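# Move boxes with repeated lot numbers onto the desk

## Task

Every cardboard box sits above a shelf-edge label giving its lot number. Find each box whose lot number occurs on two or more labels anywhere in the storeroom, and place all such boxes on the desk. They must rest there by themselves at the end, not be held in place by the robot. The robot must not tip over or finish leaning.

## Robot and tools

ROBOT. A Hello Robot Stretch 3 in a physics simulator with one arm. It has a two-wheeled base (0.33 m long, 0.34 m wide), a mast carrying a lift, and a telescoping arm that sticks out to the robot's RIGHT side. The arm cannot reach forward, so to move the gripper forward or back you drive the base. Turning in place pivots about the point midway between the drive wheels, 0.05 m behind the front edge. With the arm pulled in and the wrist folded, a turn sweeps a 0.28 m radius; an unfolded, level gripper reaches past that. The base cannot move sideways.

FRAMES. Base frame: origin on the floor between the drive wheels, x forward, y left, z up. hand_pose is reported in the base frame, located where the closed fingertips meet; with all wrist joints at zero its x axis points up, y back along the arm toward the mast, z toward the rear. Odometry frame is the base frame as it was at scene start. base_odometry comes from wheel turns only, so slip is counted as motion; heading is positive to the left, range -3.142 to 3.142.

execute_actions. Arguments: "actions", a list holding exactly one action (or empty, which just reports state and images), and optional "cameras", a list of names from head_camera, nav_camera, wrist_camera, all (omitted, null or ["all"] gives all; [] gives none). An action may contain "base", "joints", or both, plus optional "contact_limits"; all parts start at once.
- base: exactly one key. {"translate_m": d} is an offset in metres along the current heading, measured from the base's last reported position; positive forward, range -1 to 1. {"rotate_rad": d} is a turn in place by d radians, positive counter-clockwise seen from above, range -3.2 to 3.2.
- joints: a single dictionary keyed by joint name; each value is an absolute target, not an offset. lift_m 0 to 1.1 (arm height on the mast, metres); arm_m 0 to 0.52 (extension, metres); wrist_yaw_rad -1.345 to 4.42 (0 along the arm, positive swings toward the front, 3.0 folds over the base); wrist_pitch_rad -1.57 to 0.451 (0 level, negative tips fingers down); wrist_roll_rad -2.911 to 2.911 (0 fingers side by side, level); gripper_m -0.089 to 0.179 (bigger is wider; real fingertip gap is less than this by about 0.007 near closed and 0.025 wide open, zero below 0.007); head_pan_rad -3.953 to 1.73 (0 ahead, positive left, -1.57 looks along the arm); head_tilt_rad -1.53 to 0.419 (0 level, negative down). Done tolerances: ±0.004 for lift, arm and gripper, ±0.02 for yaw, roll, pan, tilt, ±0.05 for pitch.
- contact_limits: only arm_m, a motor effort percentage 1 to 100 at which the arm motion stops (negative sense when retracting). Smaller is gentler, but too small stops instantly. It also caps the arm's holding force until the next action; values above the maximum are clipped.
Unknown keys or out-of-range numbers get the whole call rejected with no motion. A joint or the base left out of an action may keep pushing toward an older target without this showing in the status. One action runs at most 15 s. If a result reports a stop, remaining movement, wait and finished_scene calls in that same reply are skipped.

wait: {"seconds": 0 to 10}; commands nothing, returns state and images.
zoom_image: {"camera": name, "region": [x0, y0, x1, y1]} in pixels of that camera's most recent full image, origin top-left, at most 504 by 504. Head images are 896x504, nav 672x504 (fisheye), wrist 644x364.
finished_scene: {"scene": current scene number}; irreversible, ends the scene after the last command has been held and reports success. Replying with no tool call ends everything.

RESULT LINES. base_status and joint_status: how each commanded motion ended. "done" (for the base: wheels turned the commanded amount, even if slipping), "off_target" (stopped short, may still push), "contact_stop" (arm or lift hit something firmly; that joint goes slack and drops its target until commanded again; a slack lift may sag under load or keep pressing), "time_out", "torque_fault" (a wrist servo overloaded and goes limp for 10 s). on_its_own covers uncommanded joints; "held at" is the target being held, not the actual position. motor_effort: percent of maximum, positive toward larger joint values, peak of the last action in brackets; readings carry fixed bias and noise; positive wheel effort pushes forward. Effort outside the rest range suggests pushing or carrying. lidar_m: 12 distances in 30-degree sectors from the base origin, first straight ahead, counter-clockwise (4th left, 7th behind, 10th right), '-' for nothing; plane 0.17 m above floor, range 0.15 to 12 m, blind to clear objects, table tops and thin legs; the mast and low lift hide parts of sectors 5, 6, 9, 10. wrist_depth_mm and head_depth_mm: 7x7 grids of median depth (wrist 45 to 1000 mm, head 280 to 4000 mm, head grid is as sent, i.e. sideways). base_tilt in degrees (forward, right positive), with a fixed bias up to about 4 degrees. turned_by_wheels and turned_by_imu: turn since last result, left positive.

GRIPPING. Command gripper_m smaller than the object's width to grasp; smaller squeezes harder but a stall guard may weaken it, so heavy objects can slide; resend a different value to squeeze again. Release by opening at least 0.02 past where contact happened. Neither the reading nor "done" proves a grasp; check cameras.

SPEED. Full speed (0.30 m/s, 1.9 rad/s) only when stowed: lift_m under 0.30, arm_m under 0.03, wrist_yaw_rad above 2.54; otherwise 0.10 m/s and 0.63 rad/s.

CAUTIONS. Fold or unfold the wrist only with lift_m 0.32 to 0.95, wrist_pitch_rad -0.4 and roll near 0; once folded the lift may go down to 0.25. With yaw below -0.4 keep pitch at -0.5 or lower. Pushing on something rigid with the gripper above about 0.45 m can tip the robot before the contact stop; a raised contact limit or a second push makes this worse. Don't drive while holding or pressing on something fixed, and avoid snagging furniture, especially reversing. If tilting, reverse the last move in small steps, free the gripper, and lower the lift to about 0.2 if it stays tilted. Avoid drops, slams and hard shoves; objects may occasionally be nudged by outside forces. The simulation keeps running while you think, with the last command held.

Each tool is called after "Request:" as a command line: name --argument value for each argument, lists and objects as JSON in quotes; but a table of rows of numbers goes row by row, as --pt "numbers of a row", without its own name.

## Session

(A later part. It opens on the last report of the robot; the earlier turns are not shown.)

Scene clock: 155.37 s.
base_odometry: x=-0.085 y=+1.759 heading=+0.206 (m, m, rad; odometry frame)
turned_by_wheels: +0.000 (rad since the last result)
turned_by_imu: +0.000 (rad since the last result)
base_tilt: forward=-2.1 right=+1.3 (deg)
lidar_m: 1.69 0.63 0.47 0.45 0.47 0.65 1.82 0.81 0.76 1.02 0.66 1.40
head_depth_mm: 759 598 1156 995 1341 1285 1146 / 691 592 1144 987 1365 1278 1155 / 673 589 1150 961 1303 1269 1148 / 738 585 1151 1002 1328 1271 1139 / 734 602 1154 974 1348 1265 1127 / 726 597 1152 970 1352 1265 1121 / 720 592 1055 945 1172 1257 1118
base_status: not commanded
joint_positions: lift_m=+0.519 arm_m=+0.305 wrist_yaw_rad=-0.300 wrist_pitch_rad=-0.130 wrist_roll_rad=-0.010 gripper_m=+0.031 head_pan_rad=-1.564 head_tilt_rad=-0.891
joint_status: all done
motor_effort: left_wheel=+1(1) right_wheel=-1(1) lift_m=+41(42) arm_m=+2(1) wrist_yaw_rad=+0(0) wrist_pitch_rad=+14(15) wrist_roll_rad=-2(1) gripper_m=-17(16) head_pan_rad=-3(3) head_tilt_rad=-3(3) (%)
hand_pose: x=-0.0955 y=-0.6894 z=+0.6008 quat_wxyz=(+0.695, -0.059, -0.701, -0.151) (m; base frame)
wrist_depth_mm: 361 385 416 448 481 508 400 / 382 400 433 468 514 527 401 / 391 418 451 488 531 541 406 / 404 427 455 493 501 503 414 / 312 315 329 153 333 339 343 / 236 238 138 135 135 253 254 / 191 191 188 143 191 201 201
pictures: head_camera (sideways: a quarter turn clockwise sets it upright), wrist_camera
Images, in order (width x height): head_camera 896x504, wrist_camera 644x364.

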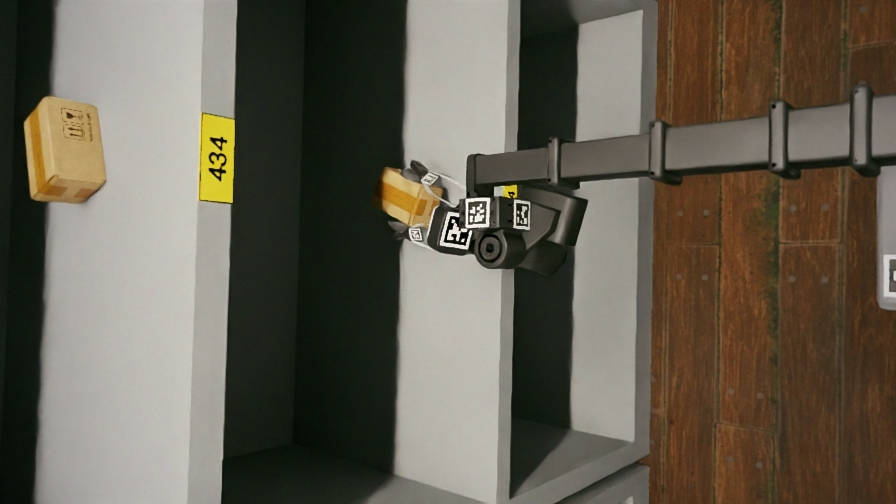

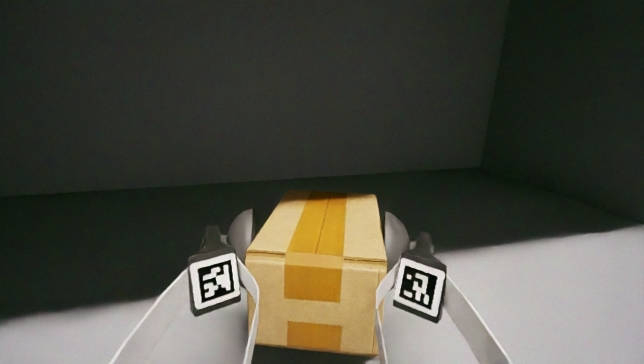

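Request:
execute_actions --actions '[{"joints":{"arm_m":0.0,"gripper_m":0.02}}]' --cameras '[]'

Request:
execute_actions --actions '[{"joints":{"wrist_yaw_rad":2.65,"wrist_pitch_rad":-0.4}}]' --cameras '[]'

Request:
execute_actions --actions '[{"base":{"translate_m":0.85},"joints":{"lift_m":0.28,"head_pan_rad":-0.6,"head_tilt_rad":-1.0}}]'

Scene clock: 164.63 s.
base_odometry: x=-0.085 y=+1.759 heading=+0.206 (m, m, rad; odometry frame)
turned_by_wheels: +0.000 (rad since the last result)
turned_by_imu: -0.001 (rad since the last result)
base_tilt: forward=-2.2 right=+1.4 (deg)
lidar_m: 1.69 0.63 0.47 0.45 0.47 0.64 1.82 0.81 0.76 1.02 0.66 1.40
head_depth_mm: 758 597 1158 994 1341 1292 1140 / 688 592 1156 993 1374 1279 1157 / 676 589 1152 987 769 1293 - / 743 586 1155 976 1362 1304 - / 736 601 1150 976 1359 1261 1124 / 727 596 1152 973 1345 1257 1124 / 721 594 1057 943 1173 1261 1123
base_status: not commanded
joint_positions: lift_m=+0.519 arm_m=+0.003 wrist_yaw_rad=-0.300 wrist_pitch_rad=-0.131 wrist_roll_rad=-0.011 gripper_m=+0.021 head_pan_rad=-1.564 head_tilt_rad=-0.891
joint_status: all done
joint sent to its limit — the command would take arm_m past its lower limit, so that joint was sent only as far as its limit.
motor_effort: left_wheel=+1(1) right_wheel=+0(1) lift_m=+42(41) arm_m=-4(4) wrist_yaw_rad=+1(1) wrist_pitch_rad=+15(15) wrist_roll_rad=-1(2) gripper_m=-21(69) head_pan_rad=-3(3) head_tilt_rad=-3(3) (%)
hand_pose: x=-0.0956 y=-0.3875 z=+0.6006 quat_wxyz=(+0.695, -0.059, -0.700, -0.152) (m; base frame)
wrist_depth_mm: 601 634 671 740 736 523 415 / 609 659 702 769 788 532 433 / 628 664 716 781 749 537 454 / 458 469 491 489 509 493 485 / 314 321 329 153 412 527 - / 656 797 139 134 - 557 938 / 685 770 745 142 761 566 818
pictures: none
No camera images: the call's "cameras" was empty. Leave "cameras" out to get every camera's image.

Scene clock: 167.10 s.
base_odometry: x=-0.085 y=+1.759 heading=+0.206 (m, m, rad; odometry frame)
turned_by_wheels: +0.000 (rad since the last result)
turned_by_imu: +0.000 (rad since the last result)
base_tilt: forward=-2.0 right=+1.2 (deg)
lidar_m: 1.69 0.63 0.47 0.45 0.47 0.64 1.82 0.81 0.77 1.02 0.66 1.40
head_depth_mm: 759 597 1152 994 1347 1278 1147 / 690 595 1154 988 1374 1279 1159 / 677 588 1151 981 1364 1272 - / 742 586 1153 983 1371 1279 - / 734 599 1153 976 1347 1263 1110 / 729 597 1153 971 1346 1259 1123 / 723 592 1059 946 1171 1251 1118
base_status: not commanded
joint_positions: lift_m=+0.519 arm_m=+0.003 wrist_yaw_rad=+2.648 wrist_pitch_rad=-0.425 wrist_roll_rad=-0.011 gripper_m=+0.021 head_pan_rad=-1.564 head_tilt_rad=-0.891
joint_status: all done
motor_effort: left_wheel=+2(1) right_wheel=-1(0) lift_m=+41(42) arm_m=-3(3) wrist_yaw_rad=+2(3) wrist_pitch_rad=+12(13) wrist_roll_rad=-1(1) gripper_m=-20(20) head_pan_rad=-3(3) head_tilt_rad=-3(3) (%)
hand_pose: x=+0.0846 y=+0.0490 z=+0.5303 quat_wxyz=(+0.314, +0.703, -0.022, +0.638) (m; base frame)
wrist_depth_mm: 365 401 449 509 588 697 860 / 387 429 483 554 665 781 - / 414 462 528 609 729 884 - / 443 501 573 651 821 - - / 493 549 608 153 906 933 932 / - 590 139 135 - 791 808 / - 635 652 142 672 694 684
pictures: none
No camera images: the call's "cameras" was empty. Leave "cameras" out to get every camera's image.

Scene clock: 173.03 s.
base_odometry: x=+0.747 y=+1.932 heading=+0.206 (m, m, rad; odometry frame)
turned_by_wheels: +0.000 (rad since the last result)
turned_by_imu: +0.003 (rad since the last result)
base_tilt: forward=-2.2 right=+1.3 (deg)
lidar_m: 1.48 0.62 0.46 0.44 0.46 0.63 1.81 1.45 0.72 1.03 0.71 1.53
head_depth_mm: 672 735 965 952 1302 1210 1126 / 1993 2128 985 1189 1335 1240 1119 / 1863 2070 1817 1564 1383 1232 1155 / 1709 1972 1798 1571 1376 1231 1131 / 1595 1876 1787 1544 1371 1225 1120 / 1487 1722 1770 1543 1362 1224 1109 / 1402 1612 1735 1539 1363 1223 1108
base_status: done
joint_positions: lift_m=+0.281 arm_m=+0.003 wrist_yaw_rad=+2.649 wrist_pitch_rad=-0.427 wrist_roll_rad=-0.011 gripper_m=+0.021 head_pan_rad=-0.607 head_tilt_rad=-0.988
joint_status: all done
motor_effort: left_wheel=+0(14) right_wheel=-1(4) lift_m=+13(35) arm_m=-3(3) wrist_yaw_rad=+1(2) wrist_pitch_rad=+12(12) wrist_roll_rad=-1(1) gripper_m=-20(21) head_pan_rad=+3(42) head_tilt_rad=-3(11) (%)
hand_pose: x=+0.0843 y=+0.0490 z=+0.2914 quat_wxyz=(+0.314, +0.703, -0.021, +0.638) (m; base frame)
wrist_depth_mm: 360 393 440 502 576 678 838 / 383 425 482 550 632 759 953 / 409 455 517 604 709 873 967 / 445 495 557 619 717 732 743 / 476 525 569 152 588 592 594 / - 482 138 135 - 505 510 / - - 402 142 423 434 437
pictures: head_camera (sideways: a quarter turn clockwise sets it upright), nav_camera (sideways: a quarter turn counterclockwise sets it upright), wrist_camera
Images, in order (width x height): head_camera 896x504, nav_camera 672x504, wrist_camera 644x364.

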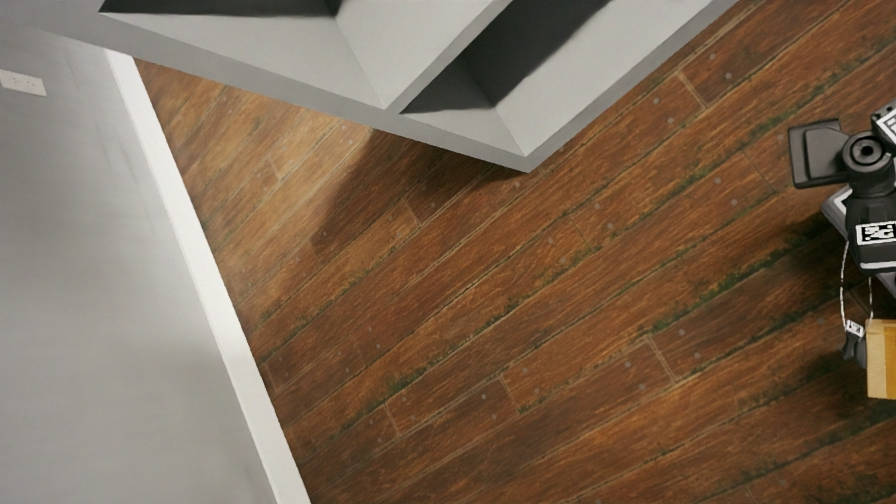

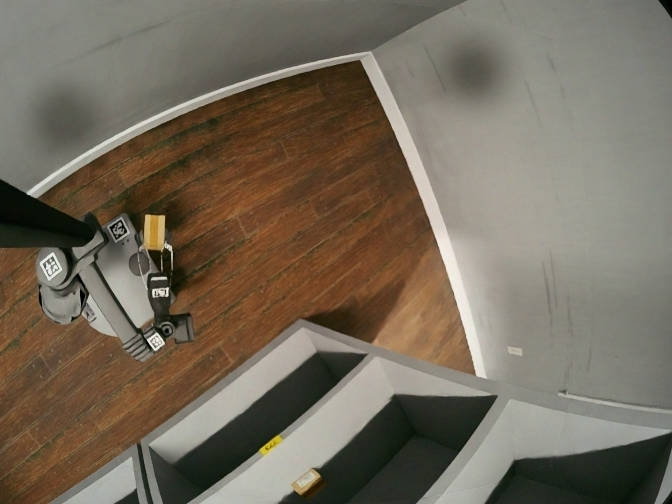

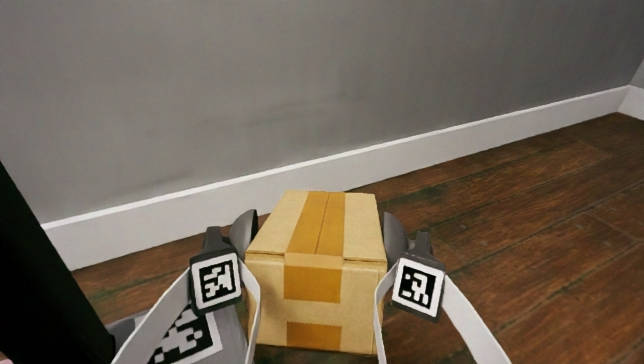

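Request:
execute_actions --actions '[{"base":{"translate_m":0.92},"joints":{"head_pan_rad":-0.5,"head_tilt_rad":-0.6}}]' --cameras '[]'

Request:
execute_actions --actions '[{"base":{"rotate_rad":-1.58}}]' --cameras '[]'

Request:
execute_actions --actions '[{"base":{"translate_m":1.0}}]' --cameras '[]'

Request:
execute_actions --actions '[{"base":{"translate_m":1.0}}]' --cameras '["head_camera","nav_camera"]'

Scene clock: 186.33 s.
base_odometry: x=+1.648 y=+2.121 heading=+0.206 (m, m, rad; odometry frame)
turned_by_wheels: +0.000 (rad since the last result)
turned_by_imu: +0.003 (rad since the last result)
base_tilt: forward=-2.2 right=+1.3 (deg)
lidar_m: 0.56 0.58 0.44 0.43 0.44 0.62 1.79 1.46 0.76 2.05 0.78 0.57
head_depth_mm: 604 681 783 925 1124 1388 1257 / 569 637 725 846 1005 1247 1259 / 537 597 675 773 910 1093 1223 / 507 561 629 715 831 985 1178 / 482 531 591 666 764 892 1074 / 460 503 555 625 707 817 966 / 439 478 525 585 657 751 879
base_status: done
joint_positions: lift_m=+0.281 arm_m=+0.003 wrist_yaw_rad=+2.649 wrist_pitch_rad=-0.427 wrist_roll_rad=-0.011 gripper_m=+0.021 head_pan_rad=-0.507 head_tilt_rad=-0.605
joint_status: all done
motor_effort: left_wheel=+1(13) right_wheel=+0(4) lift_m=+13(13) arm_m=-3(3) wrist_yaw_rad=+0(0) wrist_pitch_rad=+13(13) wrist_roll_rad=-1(1) gripper_m=-20(21) head_pan_rad=+3(14) head_tilt_rad=+2(19) (%)
hand_pose: x=+0.0843 y=+0.0490 z=+0.2914 quat_wxyz=(+0.314, +0.703, -0.021, +0.638) (m; base frame)
wrist_depth_mm: 349 385 430 484 559 514 407 / 372 409 456 532 617 532 422 / 399 444 499 579 670 558 435 / 430 481 557 603 698 577 460 / 458 507 551 152 590 554 463 / - 483 137 135 - 500 470 / - - 407 142 426 433 433
pictures: none
No camera images: the call's "cameras" was empty. Leave "cameras" out to get every camera's image.

Scene clock: 188.50 s.
base_odometry: x=+1.648 y=+2.121 heading=-1.374 (m, m, rad; odometry frame)
turned_by_wheels: -1.580 (rad since the last result)
turned_by_imu: -1.569 (rad since the last result)
base_tilt: forward=-2.2 right=+1.3 (deg)
lidar_m: 2.14 0.79 0.58 0.56 0.58 0.44 0.43 0.44 0.61 1.69 1.48 0.76
head_depth_mm: 1204 1273 969 1341 1618 1455 1257 / 625 1033 892 1389 1185 1415 1260 / 664 715 787 883 1028 1319 1247 / 777 849 937 1050 1192 1364 1254 / 929 1043 2794 2152 1683 1472 1247 / 3010 3217 3162 2343 1791 1470 1245 / 2878 3012 3086 2284 1781 1466 1244
base_status: done
joint_positions: lift_m=+0.281 arm_m=+0.003 wrist_yaw_rad=+2.649 wrist_pitch_rad=-0.427 wrist_roll_rad=-0.011 gripper_m=+0.021 head_pan_rad=-0.507 head_tilt_rad=-0.605
joint_status: not commanded
motor_effort: left_wheel=+3(17) right_wheel=-1(4) lift_m=+13(12) arm_m=-3(3) wrist_yaw_rad=+1(0) wrist_pitch_rad=+13(12) wrist_roll_rad=-1(1) gripper_m=-20(21) head_pan_rad=+3(3) head_tilt_rad=+2(1) (%)
hand_pose: x=+0.0843 y=+0.0490 z=+0.2914 quat_wxyz=(+0.314, +0.703, -0.021, +0.638) (m; base frame)
wrist_depth_mm: 438 490 553 626 711 857 - / 471 524 587 672 809 952 - / 502 563 641 731 846 961 - / 534 600 676 723 743 736 738 / 561 572 579 152 593 600 614 / - 492 138 135 - 505 502 / - - 403 142 423 434 438
pictures: none
No camera images: the call's "cameras" was empty. Leave "cameras" out to get every camera's image.

Scene clock: 193.53 s.
base_odometry: x=+1.843 y=+1.140 heading=-1.374 (m, m, rad; odometry frame)
turned_by_wheels: +0.000 (rad since the last result)
turned_by_imu: +0.004 (rad since the last result)
base_tilt: forward=-2.0 right=+1.3 (deg)
lidar_m: 2.08 0.78 0.57 0.55 0.57 0.79 1.44 1.50 0.49 0.48 2.74 2.04
head_depth_mm: 2745 2881 3225 2370 1834 1501 1265 / 2591 2565 3141 2352 1832 1489 1259 / 2441 2531 2919 2357 1827 1480 1253 / 2290 2443 2763 2353 1814 1474 1250 / 2201 2270 2275 2279 1805 1476 1248 / 2074 2218 2512 2329 1798 1477 1252 / 1981 2167 2380 2293 1802 1461 1245
base_status: done
joint_positions: lift_m=+0.281 arm_m=+0.003 wrist_yaw_rad=+2.649 wrist_pitch_rad=-0.427 wrist_roll_rad=-0.011 gripper_m=+0.021 head_pan_rad=-0.507 head_tilt_rad=-0.605
joint_status: not commanded
motor_effort: left_wheel=+3(16) right_wheel=-2(3) lift_m=+13(12) arm_m=-3(3) wrist_yaw_rad=+2(2) wrist_pitch_rad=+12(12) wrist_roll_rad=-1(1) gripper_m=-21(20) head_pan_rad=+3(3) head_tilt_rad=+1(2) (%)
hand_pose: x=+0.0843 y=+0.0490 z=+0.2914 quat_wxyz=(+0.314, +0.703, -0.021, +0.638) (m; base frame)
wrist_depth_mm: 433 482 545 621 714 833 - / 466 515 586 669 771 936 - / 498 554 639 737 855 966 - / 533 595 659 723 731 734 762 / 551 567 578 153 594 593 602 / - 485 137 134 - 501 501 / - - 404 142 427 432 435
pictures: none
No camera images: the call's "cameras" was empty. Leave "cameras" out to get every camera's image.

Scene clock: 198.47 s.
base_odometry: x=+2.039 y=+0.159 heading=-1.374 (m, m, rad; odometry frame)
turned_by_wheels: +0.000 (rad since the last result)
turned_by_imu: +0.004 (rad since the last result)
base_tilt: forward=-2.1 right=+1.3 (deg)
lidar_m: 1.34 0.76 0.56 0.54 0.56 0.78 2.23 1.09 1.39 3.79 1.75 1.17
head_depth_mm: 1543 1755 1505 1104 1838 1483 1251 / 1444 1619 1484 1143 1816 1445 1262 / 1366 1509 1473 1430 1610 1488 1246 / 1275 1431 1538 1832 1809 1478 1253 / 1220 1347 1504 1687 1805 1484 1249 / 1164 1271 1406 1586 1726 1459 1238 / 1115 1211 1327 1484 1637 1461 1241
base_status: done
joint_positions: lift_m=+0.281 arm_m=+0.003 wrist_yaw_rad=+2.649 wrist_pitch_rad=-0.427 wrist_roll_rad=-0.011 gripper_m=+0.021 head_pan_rad=-0.507 head_tilt_rad=-0.605
joint_status: not commanded
motor_effort: left_wheel=+2(16) right_wheel=-1(3) lift_m=+12(12) arm_m=-2(3) wrist_yaw_rad=+1(2) wrist_pitch_rad=+13(12) wrist_roll_rad=-1(1) gripper_m=-20(21) head_pan_rad=+3(3) head_tilt_rad=+2(2) (%)
hand_pose: x=+0.0843 y=+0.0490 z=+0.2914 quat_wxyz=(+0.314, +0.703, -0.021, +0.638) (m; base frame)
wrist_depth_mm: 427 484 528 598 686 818 951 / 457 508 572 650 756 935 - / 493 546 622 719 842 956 994 / 525 581 651 725 732 753 777 / 552 566 574 153 591 602 602 / - 484 138 134 - 497 510 / - - 398 142 420 438 439
pictures: head_camera (sideways: a quarter turn clockwise sets it upright), nav_camera (sideways: a quarter turn counterclockwise sets it upright)
Images, in order (width x height): head_camera 896x504, nav_camera 672x504.

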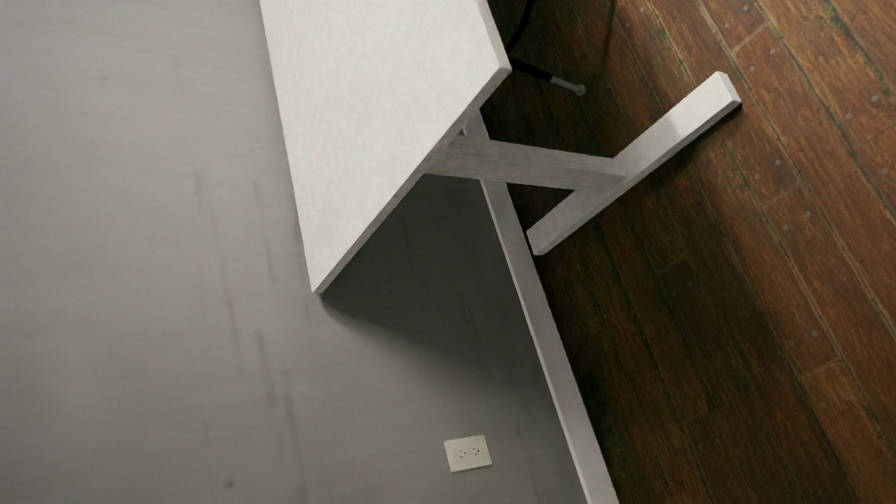

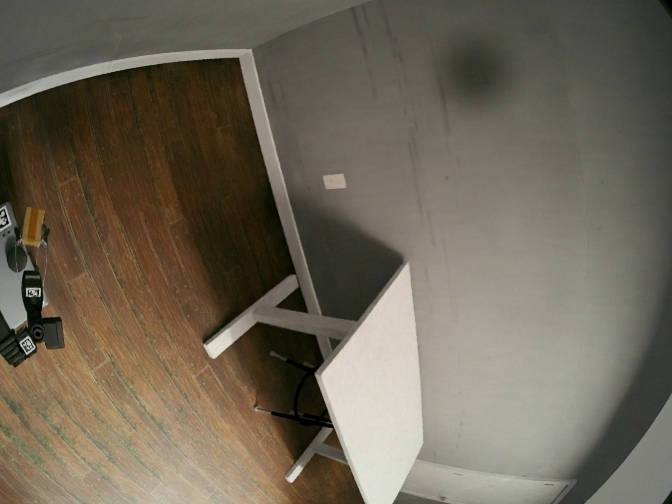

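Request:
execute_actions --actions '[{"base":{"translate_m":0.95},"joints":{"head_pan_rad":-1.57,"head_tilt_rad":-0.8}}]' --cameras '[]'

Request:
execute_actions --actions '[{"joints":{"lift_m":0.8}}]' --cameras '[]'

Request:
execute_actions --actions '[{"joints":{"wrist_yaw_rad":0,"wrist_pitch_rad":-0.1}}]'

Scene clock: 210.33 s.
base_odometry: x=+2.225 y=-0.772 heading=-1.374 (m, m, rad; odometry frame)
turned_by_wheels: +0.000 (rad since the last result)
turned_by_imu: +0.003 (rad since the last result)
base_tilt: forward=-2.2 right=+1.2 (deg)
lidar_m: 0.38 0.39 0.55 0.53 0.55 0.76 1.99 2.01 2.77 0.77 0.53 0.39
head_depth_mm: 3648 3036 1034 903 1559 1335 1168 / 3468 1369 1031 899 1557 1332 1157 / 3238 1355 1025 1711 1539 1327 1165 / 3324 1357 1016 1016 1357 1323 1154 / 2295 1334 1010 1704 1534 1320 1159 / 1711 1334 1009 1508 1502 1323 1149 / 1135 1157 999 1055 1219 1223 1133
base_status: done
joint_positions: lift_m=+0.281 arm_m=+0.003 wrist_yaw_rad=+2.649 wrist_pitch_rad=-0.427 wrist_roll_rad=-0.011 gripper_m=+0.021 head_pan_rad=-1.563 head_tilt_rad=-0.790
joint_status: all done
motor_effort: left_wheel=+0(15) right_wheel=+0(3) lift_m=+13(13) arm_m=-3(4) wrist_yaw_rad=+1(1) wrist_pitch_rad=+13(13) wrist_roll_rad=-1(1) gripper_m=-20(20) head_pan_rad=-3(45) head_tilt_rad=-3(13) (%)
hand_pose: x=+0.0843 y=+0.0490 z=+0.2914 quat_wxyz=(+0.314, +0.703, -0.021, +0.638) (m; base frame)
wrist_depth_mm: 425 466 518 578 457 342 273 / 450 495 559 629 482 356 281 / 478 544 616 696 508 370 291 / 519 577 656 672 526 384 300 / 543 578 581 152 488 400 310 / - 485 137 134 - 409 323 / - - 405 142 425 405 330
pictures: none
No camera images: the call's "cameras" was empty. Leave "cameras" out to get every camera's image.

Scene clock: 215.90 s.
base_odometry: x=+2.225 y=-0.772 heading=-1.374 (m, m, rad; odometry frame)
turned_by_wheels: +0.000 (rad since the last result)
turned_by_imu: -0.001 (rad since the last result)
base_tilt: forward=-2.1 right=+1.5 (deg)
lidar_m: 0.38 0.39 0.55 0.53 0.55 0.76 2.00 2.01 2.78 0.77 0.53 0.39
head_depth_mm: 3620 2979 1039 903 1561 1390 - / 3456 1370 1022 899 1548 1383 - / 3241 1366 1022 1704 1544 1384 - / 3257 1343 1013 1021 1354 1413 - / 2265 1343 1008 1701 1531 1366 1139 / 1696 1327 1005 1512 1510 1316 1147 / 1139 1158 997 1056 1216 1223 1131
base_status: not commanded
joint_positions: lift_m=+0.799 arm_m=+0.003 wrist_yaw_rad=+2.649 wrist_pitch_rad=-0.427 wrist_roll_rad=-0.011 gripper_m=+0.021 head_pan_rad=-1.563 head_tilt_rad=-0.790
joint_status: all done
motor_effort: left_wheel=+1(1) right_wheel=-1(1) lift_m=+42(43) arm_m=-3(3) wrist_yaw_rad=+2(2) wrist_pitch_rad=+12(13) wrist_roll_rad=-1(1) gripper_m=-20(20) head_pan_rad=-3(3) head_tilt_rad=-3(3) (%)
hand_pose: x=+0.0843 y=+0.0489 z=+0.8099 quat_wxyz=(+0.314, +0.703, -0.021, +0.638) (m; base frame)
wrist_depth_mm: 412 463 514 576 457 342 273 / 436 496 558 631 483 358 281 / 481 536 608 698 509 371 290 / 520 583 666 724 530 388 300 / 579 636 698 153 498 405 311 / - 696 139 134 - 417 322 / - 819 903 142 652 422 334
pictures: none
No camera images: the call's "cameras" was empty. Leave "cameras" out to get every camera's image.

Scene clock: 218.20 s.
base_odometry: x=+2.225 y=-0.772 heading=-1.374 (m, m, rad; odometry frame)
turned_by_wheels: +0.000 (rad since the last result)
turned_by_imu: +0.000 (rad since the last result)
base_tilt: forward=-2.0 right=+1.3 (deg)
lidar_m: 0.38 0.39 0.55 0.53 0.55 0.76 2.00 2.01 2.77 0.77 0.53 0.39
head_depth_mm: 3614 2999 1034 903 1565 1395 - / 3443 1366 1028 898 1555 1389 - / 3282 1362 1021 890 1542 1388 - / 3331 1342 1021 839 526 - - / 2281 1345 1011 1706 1544 1316 1153 / 1697 1318 1006 1530 1494 1318 1153 / 1140 1154 1003 1054 1218 1218 1131
base_status: not commanded
joint_positions: lift_m=+0.799 arm_m=+0.003 wrist_yaw_rad=+0.002 wrist_pitch_rad=-0.139 wrist_roll_rad=-0.011 gripper_m=+0.021 head_pan_rad=-1.563 head_tilt_rad=-0.790
joint_status: all done
motor_effort: left_wheel=+1(1) right_wheel=-1(1) lift_m=+41(42) arm_m=-3(3) wrist_yaw_rad=-2(2) wrist_pitch_rad=+18(19) wrist_roll_rad=-1(1) gripper_m=-20(21) head_pan_rad=-3(3) head_tilt_rad=-3(3) (%)
hand_pose: x=-0.0210 y=-0.3982 z=+0.8787 quat_wxyz=(+0.710, +0.050, -0.701, -0.048) (m; base frame)
wrist_depth_mm: 462 668 - - - - - / 462 661 - - - - - / 468 664 - - - - - / 472 623 758 788 810 - - / 461 503 503 153 531 548 - / 472 669 139 135 - - - / 476 644 - 141 - - -
pictures: head_camera (sideways: a quarter turn clockwise sets it upright), nav_camera (sideways: a quarter turn counterclockwise sets it upright), wrist_camera
Images, in order (width x height): head_camera 896x504, nav_camera 672x504, wrist_camera 644x364.

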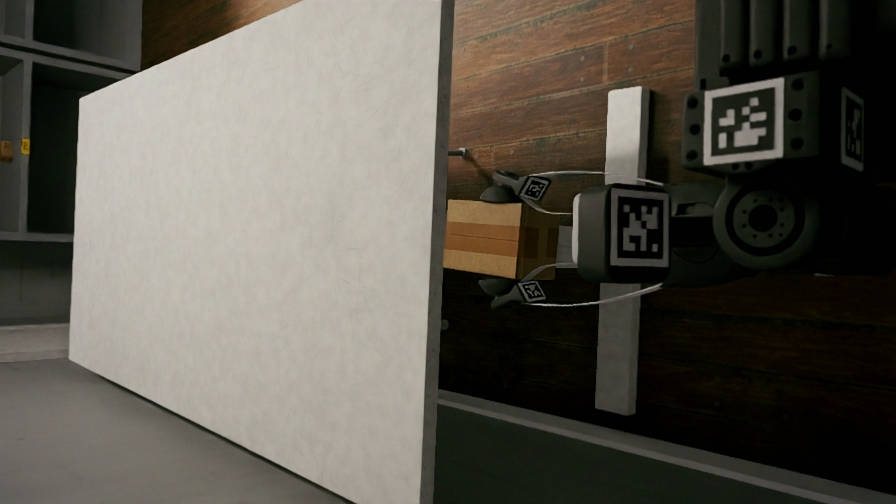

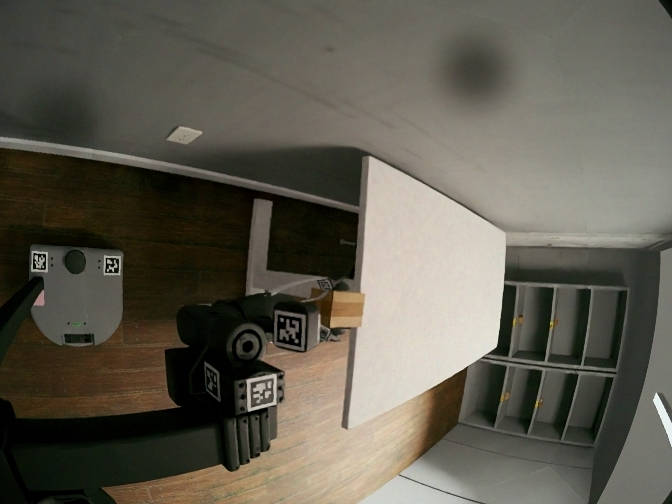

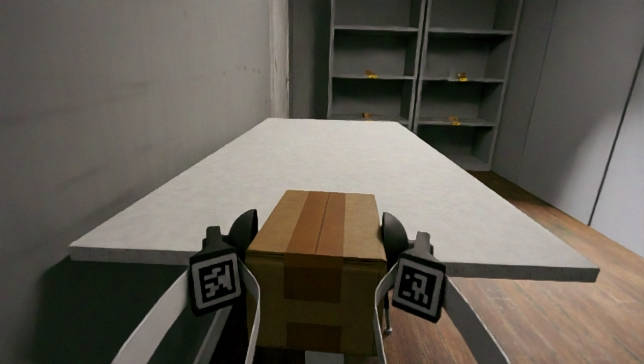

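Request:
execute_actions --actions '[{"joints":{"arm_m":0.42,"lift_m":0.72}}]' --cameras '["head_camera","wrist_camera"]'

Scene clock: 226.57 s.
base_odometry: x=+2.225 y=-0.772 heading=-1.374 (m, m, rad; odometry frame)
turned_by_wheels: +0.000 (rad since the last result)
turned_by_imu: -0.001 (rad since the last result)
base_tilt: forward=-2.2 right=+1.5 (deg)
lidar_m: 0.38 0.39 0.55 0.53 0.55 0.76 1.99 2.01 2.78 0.77 0.53 0.39
head_depth_mm: 3669 2987 1033 905 1556 1372 - / 3445 1373 1030 897 - - 1168 / 3236 1362 1100 1796 1539 1326 1157 / 3302 1349 1092 1083 1365 1330 1160 / 2260 1337 1010 1701 1534 1319 1153 / 1687 1330 1000 1521 1501 1312 1155 / 1137 1155 999 1052 1219 1220 1127
base_status: not commanded
joint_positions: lift_m=+0.721 arm_m=+0.420 wrist_yaw_rad=+0.000 wrist_pitch_rad=-0.138 wrist_roll_rad=-0.011 gripper_m=+0.021 head_pan_rad=-1.563 head_tilt_rad=-0.790
joint_status: all done
motor_effort: left_wheel=+1(2) right_wheel=-1(1) lift_m=+13(36) arm_m=+2(2) wrist_yaw_rad=+1(1) wrist_pitch_rad=+18(18) wrist_roll_rad=-1(1) gripper_m=-20(19) head_pan_rad=-4(3) head_tilt_rad=-2(3) (%)
hand_pose: x=-0.0214 y=-0.8152 z=+0.8004 quat_wxyz=(+0.710, +0.049, -0.701, -0.049) (m; base frame)
wrist_depth_mm: 452 651 - - - - - / 456 657 - - - - - / 453 656 976 - - - - / 452 497 507 522 531 549 - / 336 339 343 152 359 363 369 / 254 259 139 134 - 271 274 / 205 207 203 142 210 216 219
pictures: head_camera (sideways: a quarter turn clockwise sets it upright), wrist_camera
Images, in order (width x height): head_camera 896x504, wrist_camera 644x364.

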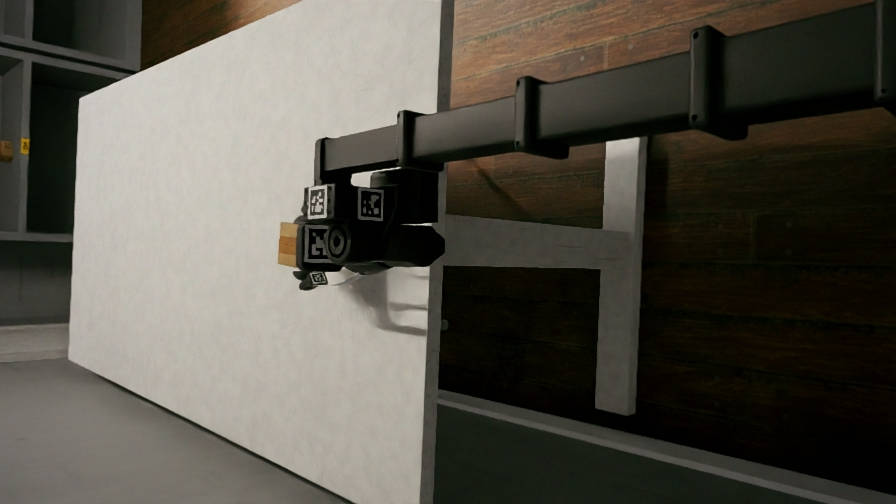

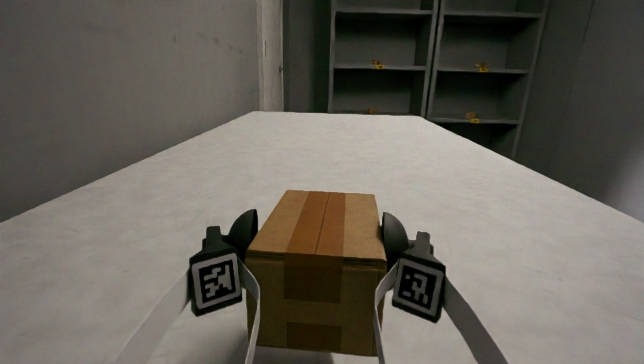

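Request:
execute_actions --actions '[{"joints":{"lift_m":0.682}}]' --cameras '[]'

Request:
execute_actions --actions '[{"joints":{"gripper_m":0.13}}]' --cameras '[]'

Request:
execute_actions --actions '[{"joints":{"arm_m":0.0,"lift_m":0.7}}]' --cameras '["head_camera"]'

Scene clock: 233.43 s.
base_odometry: x=+2.225 y=-0.772 heading=-1.374 (m, m, rad; odometry frame)
turned_by_wheels: +0.000 (rad since the last result)
turned_by_imu: +0.000 (rad since the last result)
base_tilt: forward=-2.0 right=+1.5 (deg)
lidar_m: 0.38 0.39 0.55 0.53 0.55 0.76 1.99 2.01 2.77 0.77 0.53 0.39
head_depth_mm: 3638 2976 1033 904 1556 1354 1188 / 3430 1370 1027 900 1614 - - / 3268 1349 1064 1762 1554 1324 1162 / 3328 1339 1073 1113 1363 1319 1160 / 2247 1342 1009 1696 1539 1318 1156 / 1694 1331 1004 1518 1512 1312 1147 / 1145 1159 998 1053 1220 1222 1131
base_status: not commanded
joint_positions: lift_m=+0.683 arm_m=+0.420 wrist_yaw_rad=+0.000 wrist_pitch_rad=-0.138 wrist_roll_rad=-0.011 gripper_m=+0.021 head_pan_rad=-1.563 head_tilt_rad=-0.790
joint_status: all done
motor_effort: left_wheel=+1(0) right_wheel=-1(1) lift_m=+13(13) arm_m=+2(2) wrist_yaw_rad=+1(0) wrist_pitch_rad=+18(18) wrist_roll_rad=-1(1) gripper_m=-20(20) head_pan_rad=-3(3) head_tilt_rad=-3(3) (%)
hand_pose: x=-0.0214 y=-0.8152 z=+0.7624 quat_wxyz=(+0.710, +0.049, -0.701, -0.049) (m; base frame)
wrist_depth_mm: 456 647 - - - - - / 457 657 - - - - - / 455 619 734 783 802 - - / 376 381 390 400 411 420 430 / 257 261 265 153 278 277 283 / 196 199 139 135 - 209 210 / 158 159 156 141 162 166 169
pictures: none
No camera images: the call's "cameras" was empty. Leave "cameras" out to get every camera's image.

Scene clock: 235.03 s.
base_odometry: x=+2.225 y=-0.772 heading=-1.374 (m, m, rad; odometry frame)
turned_by_wheels: +0.000 (rad since the last result)
turned_by_imu: +0.000 (rad since the last result)
base_tilt: forward=-2.0 right=+1.4 (deg)
lidar_m: 0.38 0.39 0.55 0.53 0.55 0.76 1.99 2.01 2.77 0.77 0.53 0.39
head_depth_mm: 3656 2991 1029 902 1574 1345 1180 / 3422 1364 1027 897 1604 - - / 3262 1351 1064 1747 1551 1328 1162 / 3330 1351 1053 1116 1359 1323 1157 / 2289 1342 1010 1695 1526 1315 1157 / 1677 1325 1004 1519 1506 1314 1148 / 1141 1159 998 1055 1218 1217 1130
base_status: not commanded
joint_positions: lift_m=+0.683 arm_m=+0.420 wrist_yaw_rad=+0.000 wrist_pitch_rad=-0.126 wrist_roll_rad=-0.011 gripper_m=+0.130 head_pan_rad=-1.563 head_tilt_rad=-0.790
joint_status: all done
motor_effort: left_wheel=+1(1) right_wheel=-1(1) lift_m=+13(12) arm_m=+2(2) wrist_yaw_rad=+1(1) wrist_pitch_rad=+12(18) wrist_roll_rad=-1(1) gripper_m=+1(94) head_pan_rad=-3(3) head_tilt_rad=-3(3) (%)
hand_pose: x=-0.0214 y=-0.8158 z=+0.7652 quat_wxyz=(+0.710, +0.045, -0.701, -0.045) (m; base frame)
wrist_depth_mm: 451 663 - - - - - / 454 643 - - - - - / 454 619 814 870 878 - - / 393 398 410 420 430 445 499 / 270 288 273 170 282 290 293 / 201 - 196 139 203 226 217 / - 163 159 144 163 164 173
pictures: none
No camera images: the call's "cameras" was empty. Leave "cameras" out to get every camera's image.

Scene clock: 239.30 s.
base_odometry: x=+2.225 y=-0.772 heading=-1.374 (m, m, rad; odometry frame)
turned_by_wheels: +0.000 (rad since the last result)
turned_by_imu: +0.000 (rad since the last result)
base_tilt: forward=-2.1 right=+1.4 (deg)
lidar_m: 0.38 0.39 0.55 0.53 0.55 0.76 2.00 2.01 2.77 0.77 0.53 0.39
head_depth_mm: 3729 2958 1035 900 1570 1340 1220 / 3448 1376 1027 896 1550 1336 - / 3271 1362 1020 1712 1542 1321 - / 3361 1355 986 1022 1369 - - / 2253 1341 1009 1698 1571 1318 1155 / 1704 1327 1005 1507 1490 1323 1148 / 1144 1158 999 1050 1213 1221 1131
base_status: not commanded
joint_positions: lift_m=+0.699 arm_m=+0.003 wrist_yaw_rad=+0.000 wrist_pitch_rad=-0.125 wrist_roll_rad=-0.011 gripper_m=+0.130 head_pan_rad=-1.563 head_tilt_rad=-0.790
joint_status: all done
joint sent to its limit — the command would take arm_m past its lower limit, so that joint was sent only as far as its limit.
motor_effort: left_wheel=+1(2) right_wheel=-1(0) lift_m=+41(43) arm_m=-3(5) wrist_yaw_rad=+0(1) wrist_pitch_rad=+12(12) wrist_roll_rad=-1(1) gripper_m=+0(1) head_pan_rad=-4(3) head_tilt_rad=-3(3) (%)
hand_pose: x=-0.0215 y=-0.3990 z=+0.7822 quat_wxyz=(+0.710, +0.045, -0.702, -0.044) (m; base frame)
wrist_depth_mm: 457 655 - - - - - / 454 670 - - - - - / 465 658 947 - - - - / 439 462 469 482 494 511 - / 467 641 - 571 - - - / 465 - - - - - - / 446 693 - - - - -
pictures: head_camera (sideways: a quarter turn clockwise sets it upright)
Images, in order (width x height): head_camera 896x504.

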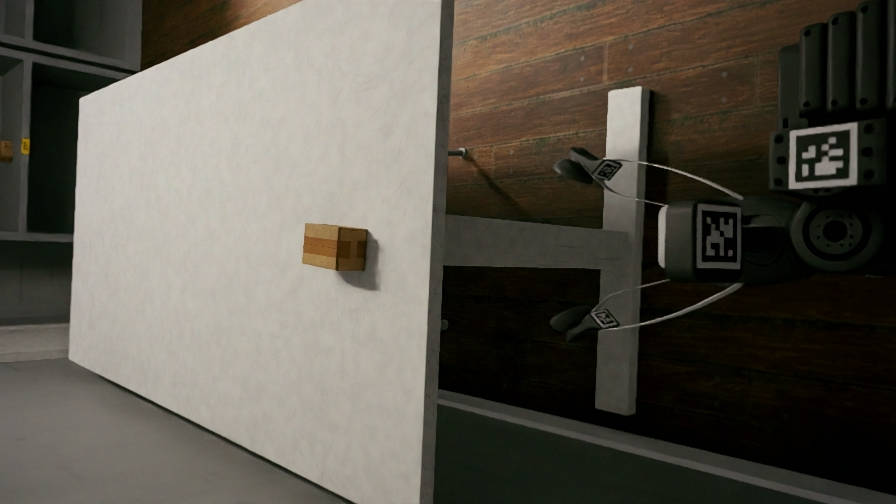

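Request:
execute_actions --actions '[{"joints":{"wrist_yaw_rad":2.8,"wrist_pitch_rad":-0.4,"gripper_m":0.05}}]' --cameras '[]'

Request:
execute_actions --actions '[{"base":{"translate_m":-0.8},"joints":{"lift_m":0.27,"head_pan_rad":0,"head_tilt_rad":-0.5}}]' --cameras '[]'

Request:
execute_actions --actions '[{"base":{"rotate_rad":-1.58}}]' --cameras '["nav_camera"]'

Request:
execute_actions --actions '[{"base":{"translate_m":1.0}}]' --cameras '[]'

Request:
execute_actions --actions '[{"base":{"translate_m":1.0}}]' --cameras '[]'

Request:
execute_actions --actions '[{"base":{"translate_m":0.9}}]' --cameras '["head_camera","nav_camera"]'

Scene clock: 251.70 s.
base_odometry: x=+2.225 y=-0.772 heading=-1.374 (m, m, rad; odometry frame)
turned_by_wheels: +0.000 (rad since the last result)
turned_by_imu: +0.000 (rad since the last result)
base_tilt: forward=-2.2 right=+1.5 (deg)
lidar_m: 0.38 0.40 0.55 0.53 0.55 0.76 2.00 2.00 2.78 0.77 0.53 0.39
head_depth_mm: 3590 3001 1031 901 1553 1335 1213 / 3419 1364 1031 895 1560 1325 - / 3261 1362 1021 1723 1556 1324 - / 3319 1349 986 1025 1362 1324 - / 2292 1342 1010 1692 1538 1338 1112 / 1684 1335 1001 1521 1495 1315 1150 / 1137 1156 998 1051 1216 1227 1132
base_status: not commanded
joint_positions: lift_m=+0.699 arm_m=+0.003 wrist_yaw_rad=+2.798 wrist_pitch_rad=-0.414 wrist_roll_rad=-0.011 gripper_m=+0.050 head_pan_rad=-1.563 head_tilt_rad=-0.790
joint_status: all done
motor_effort: left_wheel=+2(2) right_wheel=-1(1) lift_m=+39(41) arm_m=-3(3) wrist_yaw_rad=+1(2) wrist_pitch_rad=+7(11) wrist_roll_rad=-1(1) gripper_m=+0(93) head_pan_rad=-3(3) head_tilt_rad=-3(3) (%)
hand_pose: x=+0.0545 y=+0.0640 z=+0.7128 quat_wxyz=(+0.262, +0.703, +0.027, +0.661) (m; base frame)
wrist_depth_mm: 430 463 502 547 561 403 309 / - 502 542 587 595 418 318 / - 548 584 668 620 426 323 / - 603 650 722 653 441 330 / - 651 692 813 620 455 340 / 642 738 - 915 615 465 346 / 726 - 832 862 772 462 355
pictures: none
No camera images: the call's "cameras" was empty. Leave "cameras" out to get every camera's image.

Scene clock: 258.60 s.
base_odometry: x=+2.068 y=+0.012 heading=-1.374 (m, m, rad; odometry frame)
turned_by_wheels: +0.000 (rad since the last result)
turned_by_imu: -0.004 (rad since the last result)
base_tilt: forward=-2.1 right=+1.1 (deg)
lidar_m: 1.18 0.76 0.56 0.54 0.56 0.78 2.22 1.23 1.61 3.80 1.06 1.09
head_depth_mm: 981 1074 1175 1303 1462 1556 1337 / 984 1071 1165 1296 1452 1574 1324 / 981 1067 1172 1287 1438 1561 1324 / 976 1068 1167 1289 1447 1551 1337 / 976 1064 1166 1298 1448 1548 1325 / 978 1065 1155 1285 1447 1537 1316 / 979 1064 1161 1287 1449 1544 1317
base_status: done
joint_positions: lift_m=+0.271 arm_m=+0.003 wrist_yaw_rad=+2.799 wrist_pitch_rad=-0.416 wrist_roll_rad=-0.011 gripper_m=+0.050 head_pan_rad=-0.007 head_tilt_rad=-0.506
joint_status: all done
motor_effort: left_wheel=+1(11) right_wheel=-1(6) lift_m=+12(35) arm_m=-3(4) wrist_yaw_rad=+1(2) wrist_pitch_rad=+7(8) wrist_roll_rad=-1(1) gripper_m=+0(1) head_pan_rad=+2(45) head_tilt_rad=+3(17) (%)
hand_pose: x=+0.0542 y=+0.0638 z=+0.2838 quat_wxyz=(+0.262, +0.703, +0.028, +0.661) (m; base frame)
wrist_depth_mm: 446 474 507 544 601 675 761 / - 510 555 613 657 744 846 / - 551 608 659 746 825 919 / - 590 631 684 727 740 728 / - 565 590 589 605 601 598 / 466 - - 483 498 496 502 / - - - 418 421 433 429
pictures: none
No camera images: the call's "cameras" was empty. Leave "cameras" out to get every camera's image.

Scene clock: 260.77 s.
base_odometry: x=+2.068 y=+0.012 heading=-2.954 (m, m, rad; odometry frame)
turned_by_wheels: -1.580 (rad since the last result)
turned_by_imu: -1.569 (rad since the last result)
base_tilt: forward=-2.0 right=+1.5 (deg)
lidar_m: 3.79 1.06 1.07 1.19 0.77 0.56 0.54 0.56 0.77 2.10 1.23 1.59
head_depth_mm: 3122 3066 3077 2727 2061 1606 1341 / 3630 - 3898 2826 2038 1611 1335 / 3648 3910 - 2801 2032 1609 1332 / 3530 3810 3909 2777 2027 1602 1321 / 3626 3982 - 2794 2018 1598 1322 / 3579 3801 3751 2742 2022 1589 1319 / 3663 3861 1887 2297 2012 1589 1318
base_status: done
joint_positions: lift_m=+0.271 arm_m=+0.003 wrist_yaw_rad=+2.799 wrist_pitch_rad=-0.416 wrist_roll_rad=-0.011 gripper_m=+0.050 head_pan_rad=-0.007 head_tilt_rad=-0.506
joint_status: not commanded
motor_effort: left_wheel=+4(17) right_wheel=-2(5) lift_m=+12(11) arm_m=-3(3) wrist_yaw_rad=+0(2) wrist_pitch_rad=+8(8) wrist_roll_rad=-1(1) gripper_m=+1(0) head_pan_rad=+3(3) head_tilt_rad=+2(1) (%)
hand_pose: x=+0.0542 y=+0.0638 z=+0.2838 quat_wxyz=(+0.262, +0.703, +0.028, +0.661) (m; base frame)
wrist_depth_mm: 925 988 - - - - - / - - - - - - - / - 902 904 932 938 934 - / - 698 705 730 724 759 744 / - 571 598 585 595 592 607 / 475 - - 486 486 501 502 / - - - 420 424 434 429
pictures: nav_camera (sideways: a quarter turn counterclockwise sets it upright)
Images, in order (width x height): nav_camera 672x504.

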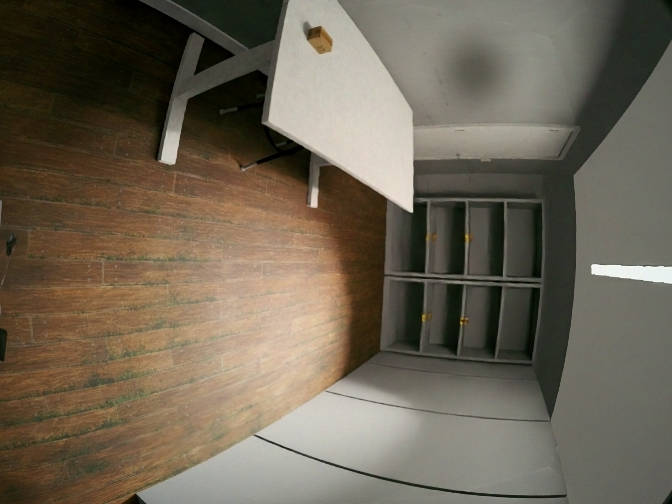

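Scene clock: 265.80 s.
base_odometry: x=+1.086 y=-0.175 heading=-2.953 (m, m, rad; odometry frame)
turned_by_wheels: +0.000 (rad since the last result)
turned_by_imu: +0.004 (rad since the last result)
base_tilt: forward=-2.1 right=+1.3 (deg)
lidar_m: 2.76 1.23 0.60 0.77 0.76 1.61 1.55 1.61 1.16 1.12 1.17 1.60
head_depth_mm: 2738 2938 2961 2758 2070 1619 1343 / 2763 2966 3300 2795 2070 1621 1333 / 2768 2993 3279 2793 2039 1599 1335 / 2680 2895 3193 2749 2023 1584 1324 / 2786 2893 3262 2741 2030 1600 1318 / 2731 2977 3200 2751 1992 1598 1322 / 2652 2907 3230 2613 2005 1591 1313
base_status: done
joint_positions: lift_m=+0.271 arm_m=+0.003 wrist_yaw_rad=+2.799 wrist_pitch_rad=-0.416 wrist_roll_rad=-0.011 gripper_m=+0.050 head_pan_rad=-0.007 head_tilt_rad=-0.506
joint_status: not commanded
motor_effort: left_wheel=+3(16) right_wheel=-1(3) lift_m=+12(12) arm_m=-3(3) wrist_yaw_rad=+1(1) wrist_pitch_rad=+8(8) wrist_roll_rad=-1(1) gripper_m=+1(1) head_pan_rad=+3(3) head_tilt_rad=+2(2) (%)
hand_pose: x=+0.0542 y=+0.0638 z=+0.2838 quat_wxyz=(+0.262, +0.703, +0.028, +0.661) (m; base frame)
wrist_depth_mm: 595 985 - - - - - / - - - - - - - / - 830 917 943 949 991 951 / - 699 691 718 734 729 747 / - 568 589 578 606 598 608 / 468 - - 486 493 502 504 / - - - 418 421 427 433
pictures: none
No camera images: the call's "cameras" was empty. Leave "cameras" out to get every camera's image.

Scene clock: 270.83 s.
base_odometry: x=+0.104 y=-0.362 heading=-2.953 (m, m, rad; odometry frame)
turned_by_wheels: +0.000 (rad since the last result)
turned_by_imu: +0.004 (rad since the last result)
base_tilt: forward=-2.1 right=+1.4 (deg)
lidar_m: 1.77 1.63 1.22 0.70 1.23 0.89 2.56 1.59 1.17 1.13 1.17 1.61
head_depth_mm: 1875 1986 2244 2444 2069 1614 1337 / 1882 1992 2206 2386 2046 1614 1338 / 1584 1668 2167 2284 2040 1602 1337 / 1806 1980 2172 2176 2035 1602 1324 / 1873 1987 2199 2382 2026 1597 1319 / 1872 1979 2189 2399 2018 1592 1325 / 1861 1989 2147 2263 1997 1581 1315
base_status: done
joint_positions: lift_m=+0.271 arm_m=+0.003 wrist_yaw_rad=+2.799 wrist_pitch_rad=-0.416 wrist_roll_rad=-0.011 gripper_m=+0.050 head_pan_rad=-0.007 head_tilt_rad=-0.506
joint_status: not commanded
motor_effort: left_wheel=+2(16) right_wheel=-1(4) lift_m=+12(12) arm_m=-4(3) wrist_yaw_rad=+1(1) wrist_pitch_rad=+8(8) wrist_roll_rad=-1(1) gripper_m=+1(1) head_pan_rad=+3(3) head_tilt_rad=+2(2) (%)
hand_pose: x=+0.0542 y=+0.0638 z=+0.2838 quat_wxyz=(+0.262, +0.703, +0.028, +0.661) (m; base frame)
wrist_depth_mm: 924 978 - - - - - / - - - - - - - / - 908 870 942 954 953 - / - 697 682 729 735 723 761 / - 562 553 585 608 601 603 / 476 - - 483 494 502 501 / - - - 421 425 430 431
pictures: none
No camera images: the call's "cameras" was empty. Leave "cameras" out to get every camera's image.

Scene clock: 275.53 s.
base_odometry: x=-0.781 y=-0.530 heading=-2.953 (m, m, rad; odometry frame)
turned_by_wheels: +0.000 (rad since the last result)
turned_by_imu: +0.003 (rad since the last result)
base_tilt: forward=-2.1 right=+1.5 (deg)
lidar_m: 0.86 1.11 1.19 1.15 1.22 1.12 3.48 1.59 1.17 1.14 1.18 0.88
head_depth_mm: 1077 1187 1066 1433 1214 1523 1308 / 704 765 841 954 1166 1519 1313 / 943 923 898 1015 1051 1195 1294 / 1085 1182 1041 1417 1198 1497 1299 / 1081 1174 1028 1408 1193 1500 1292 / 1082 1173 1016 1397 1183 1500 1292 / 1080 1173 964 1402 1185 1486 1294
base_status: done
joint_positions: lift_m=+0.271 arm_m=+0.003 wrist_yaw_rad=+2.799 wrist_pitch_rad=-0.416 wrist_roll_rad=-0.011 gripper_m=+0.050 head_pan_rad=-0.007 head_tilt_rad=-0.506
joint_status: not commanded
motor_effort: left_wheel=+2(15) right_wheel=-1(3) lift_m=+12(11) arm_m=-3(3) wrist_yaw_rad=+2(1) wrist_pitch_rad=+8(8) wrist_roll_rad=-1(1) gripper_m=+0(1) head_pan_rad=+3(3) head_tilt_rad=+2(2) (%)
hand_pose: x=+0.0542 y=+0.0638 z=+0.2838 quat_wxyz=(+0.262, +0.703, +0.028, +0.661) (m; base frame)
wrist_depth_mm: 913 959 - - - 954 982 / - - - - - - - / - 927 918 911 961 930 801 / - 699 714 718 744 733 710 / - 567 582 578 606 595 608 / 473 - - 484 492 495 498 / - - - 415 420 428 431
pictures: head_camera (sideways: a quarter turn clockwise sets it upright), nav_camera (sideways: a quarter turn counterclockwise sets it upright)
Images, in order (width x height): head_camera 896x504, nav_camera 672x504.

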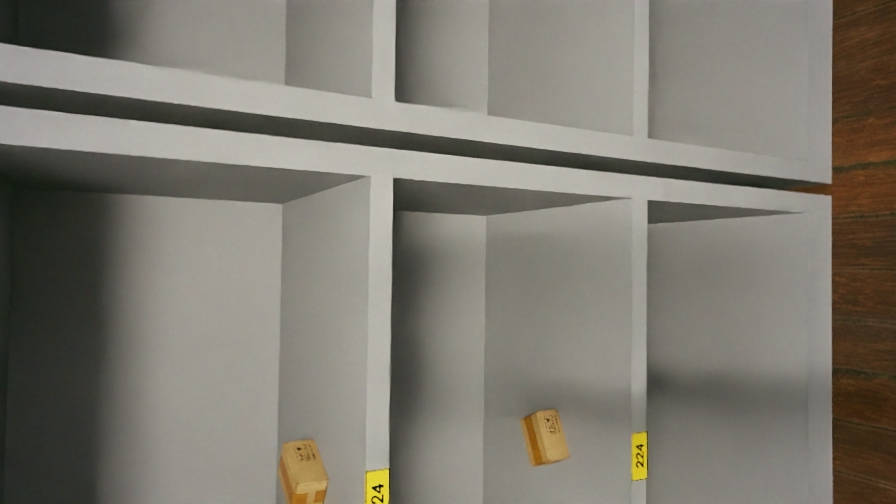

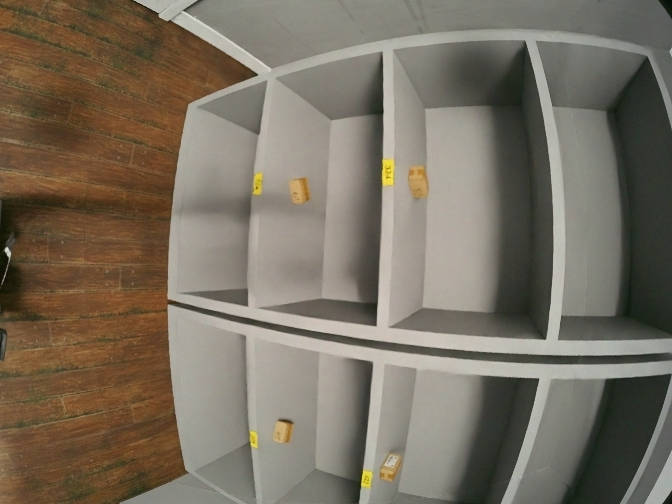

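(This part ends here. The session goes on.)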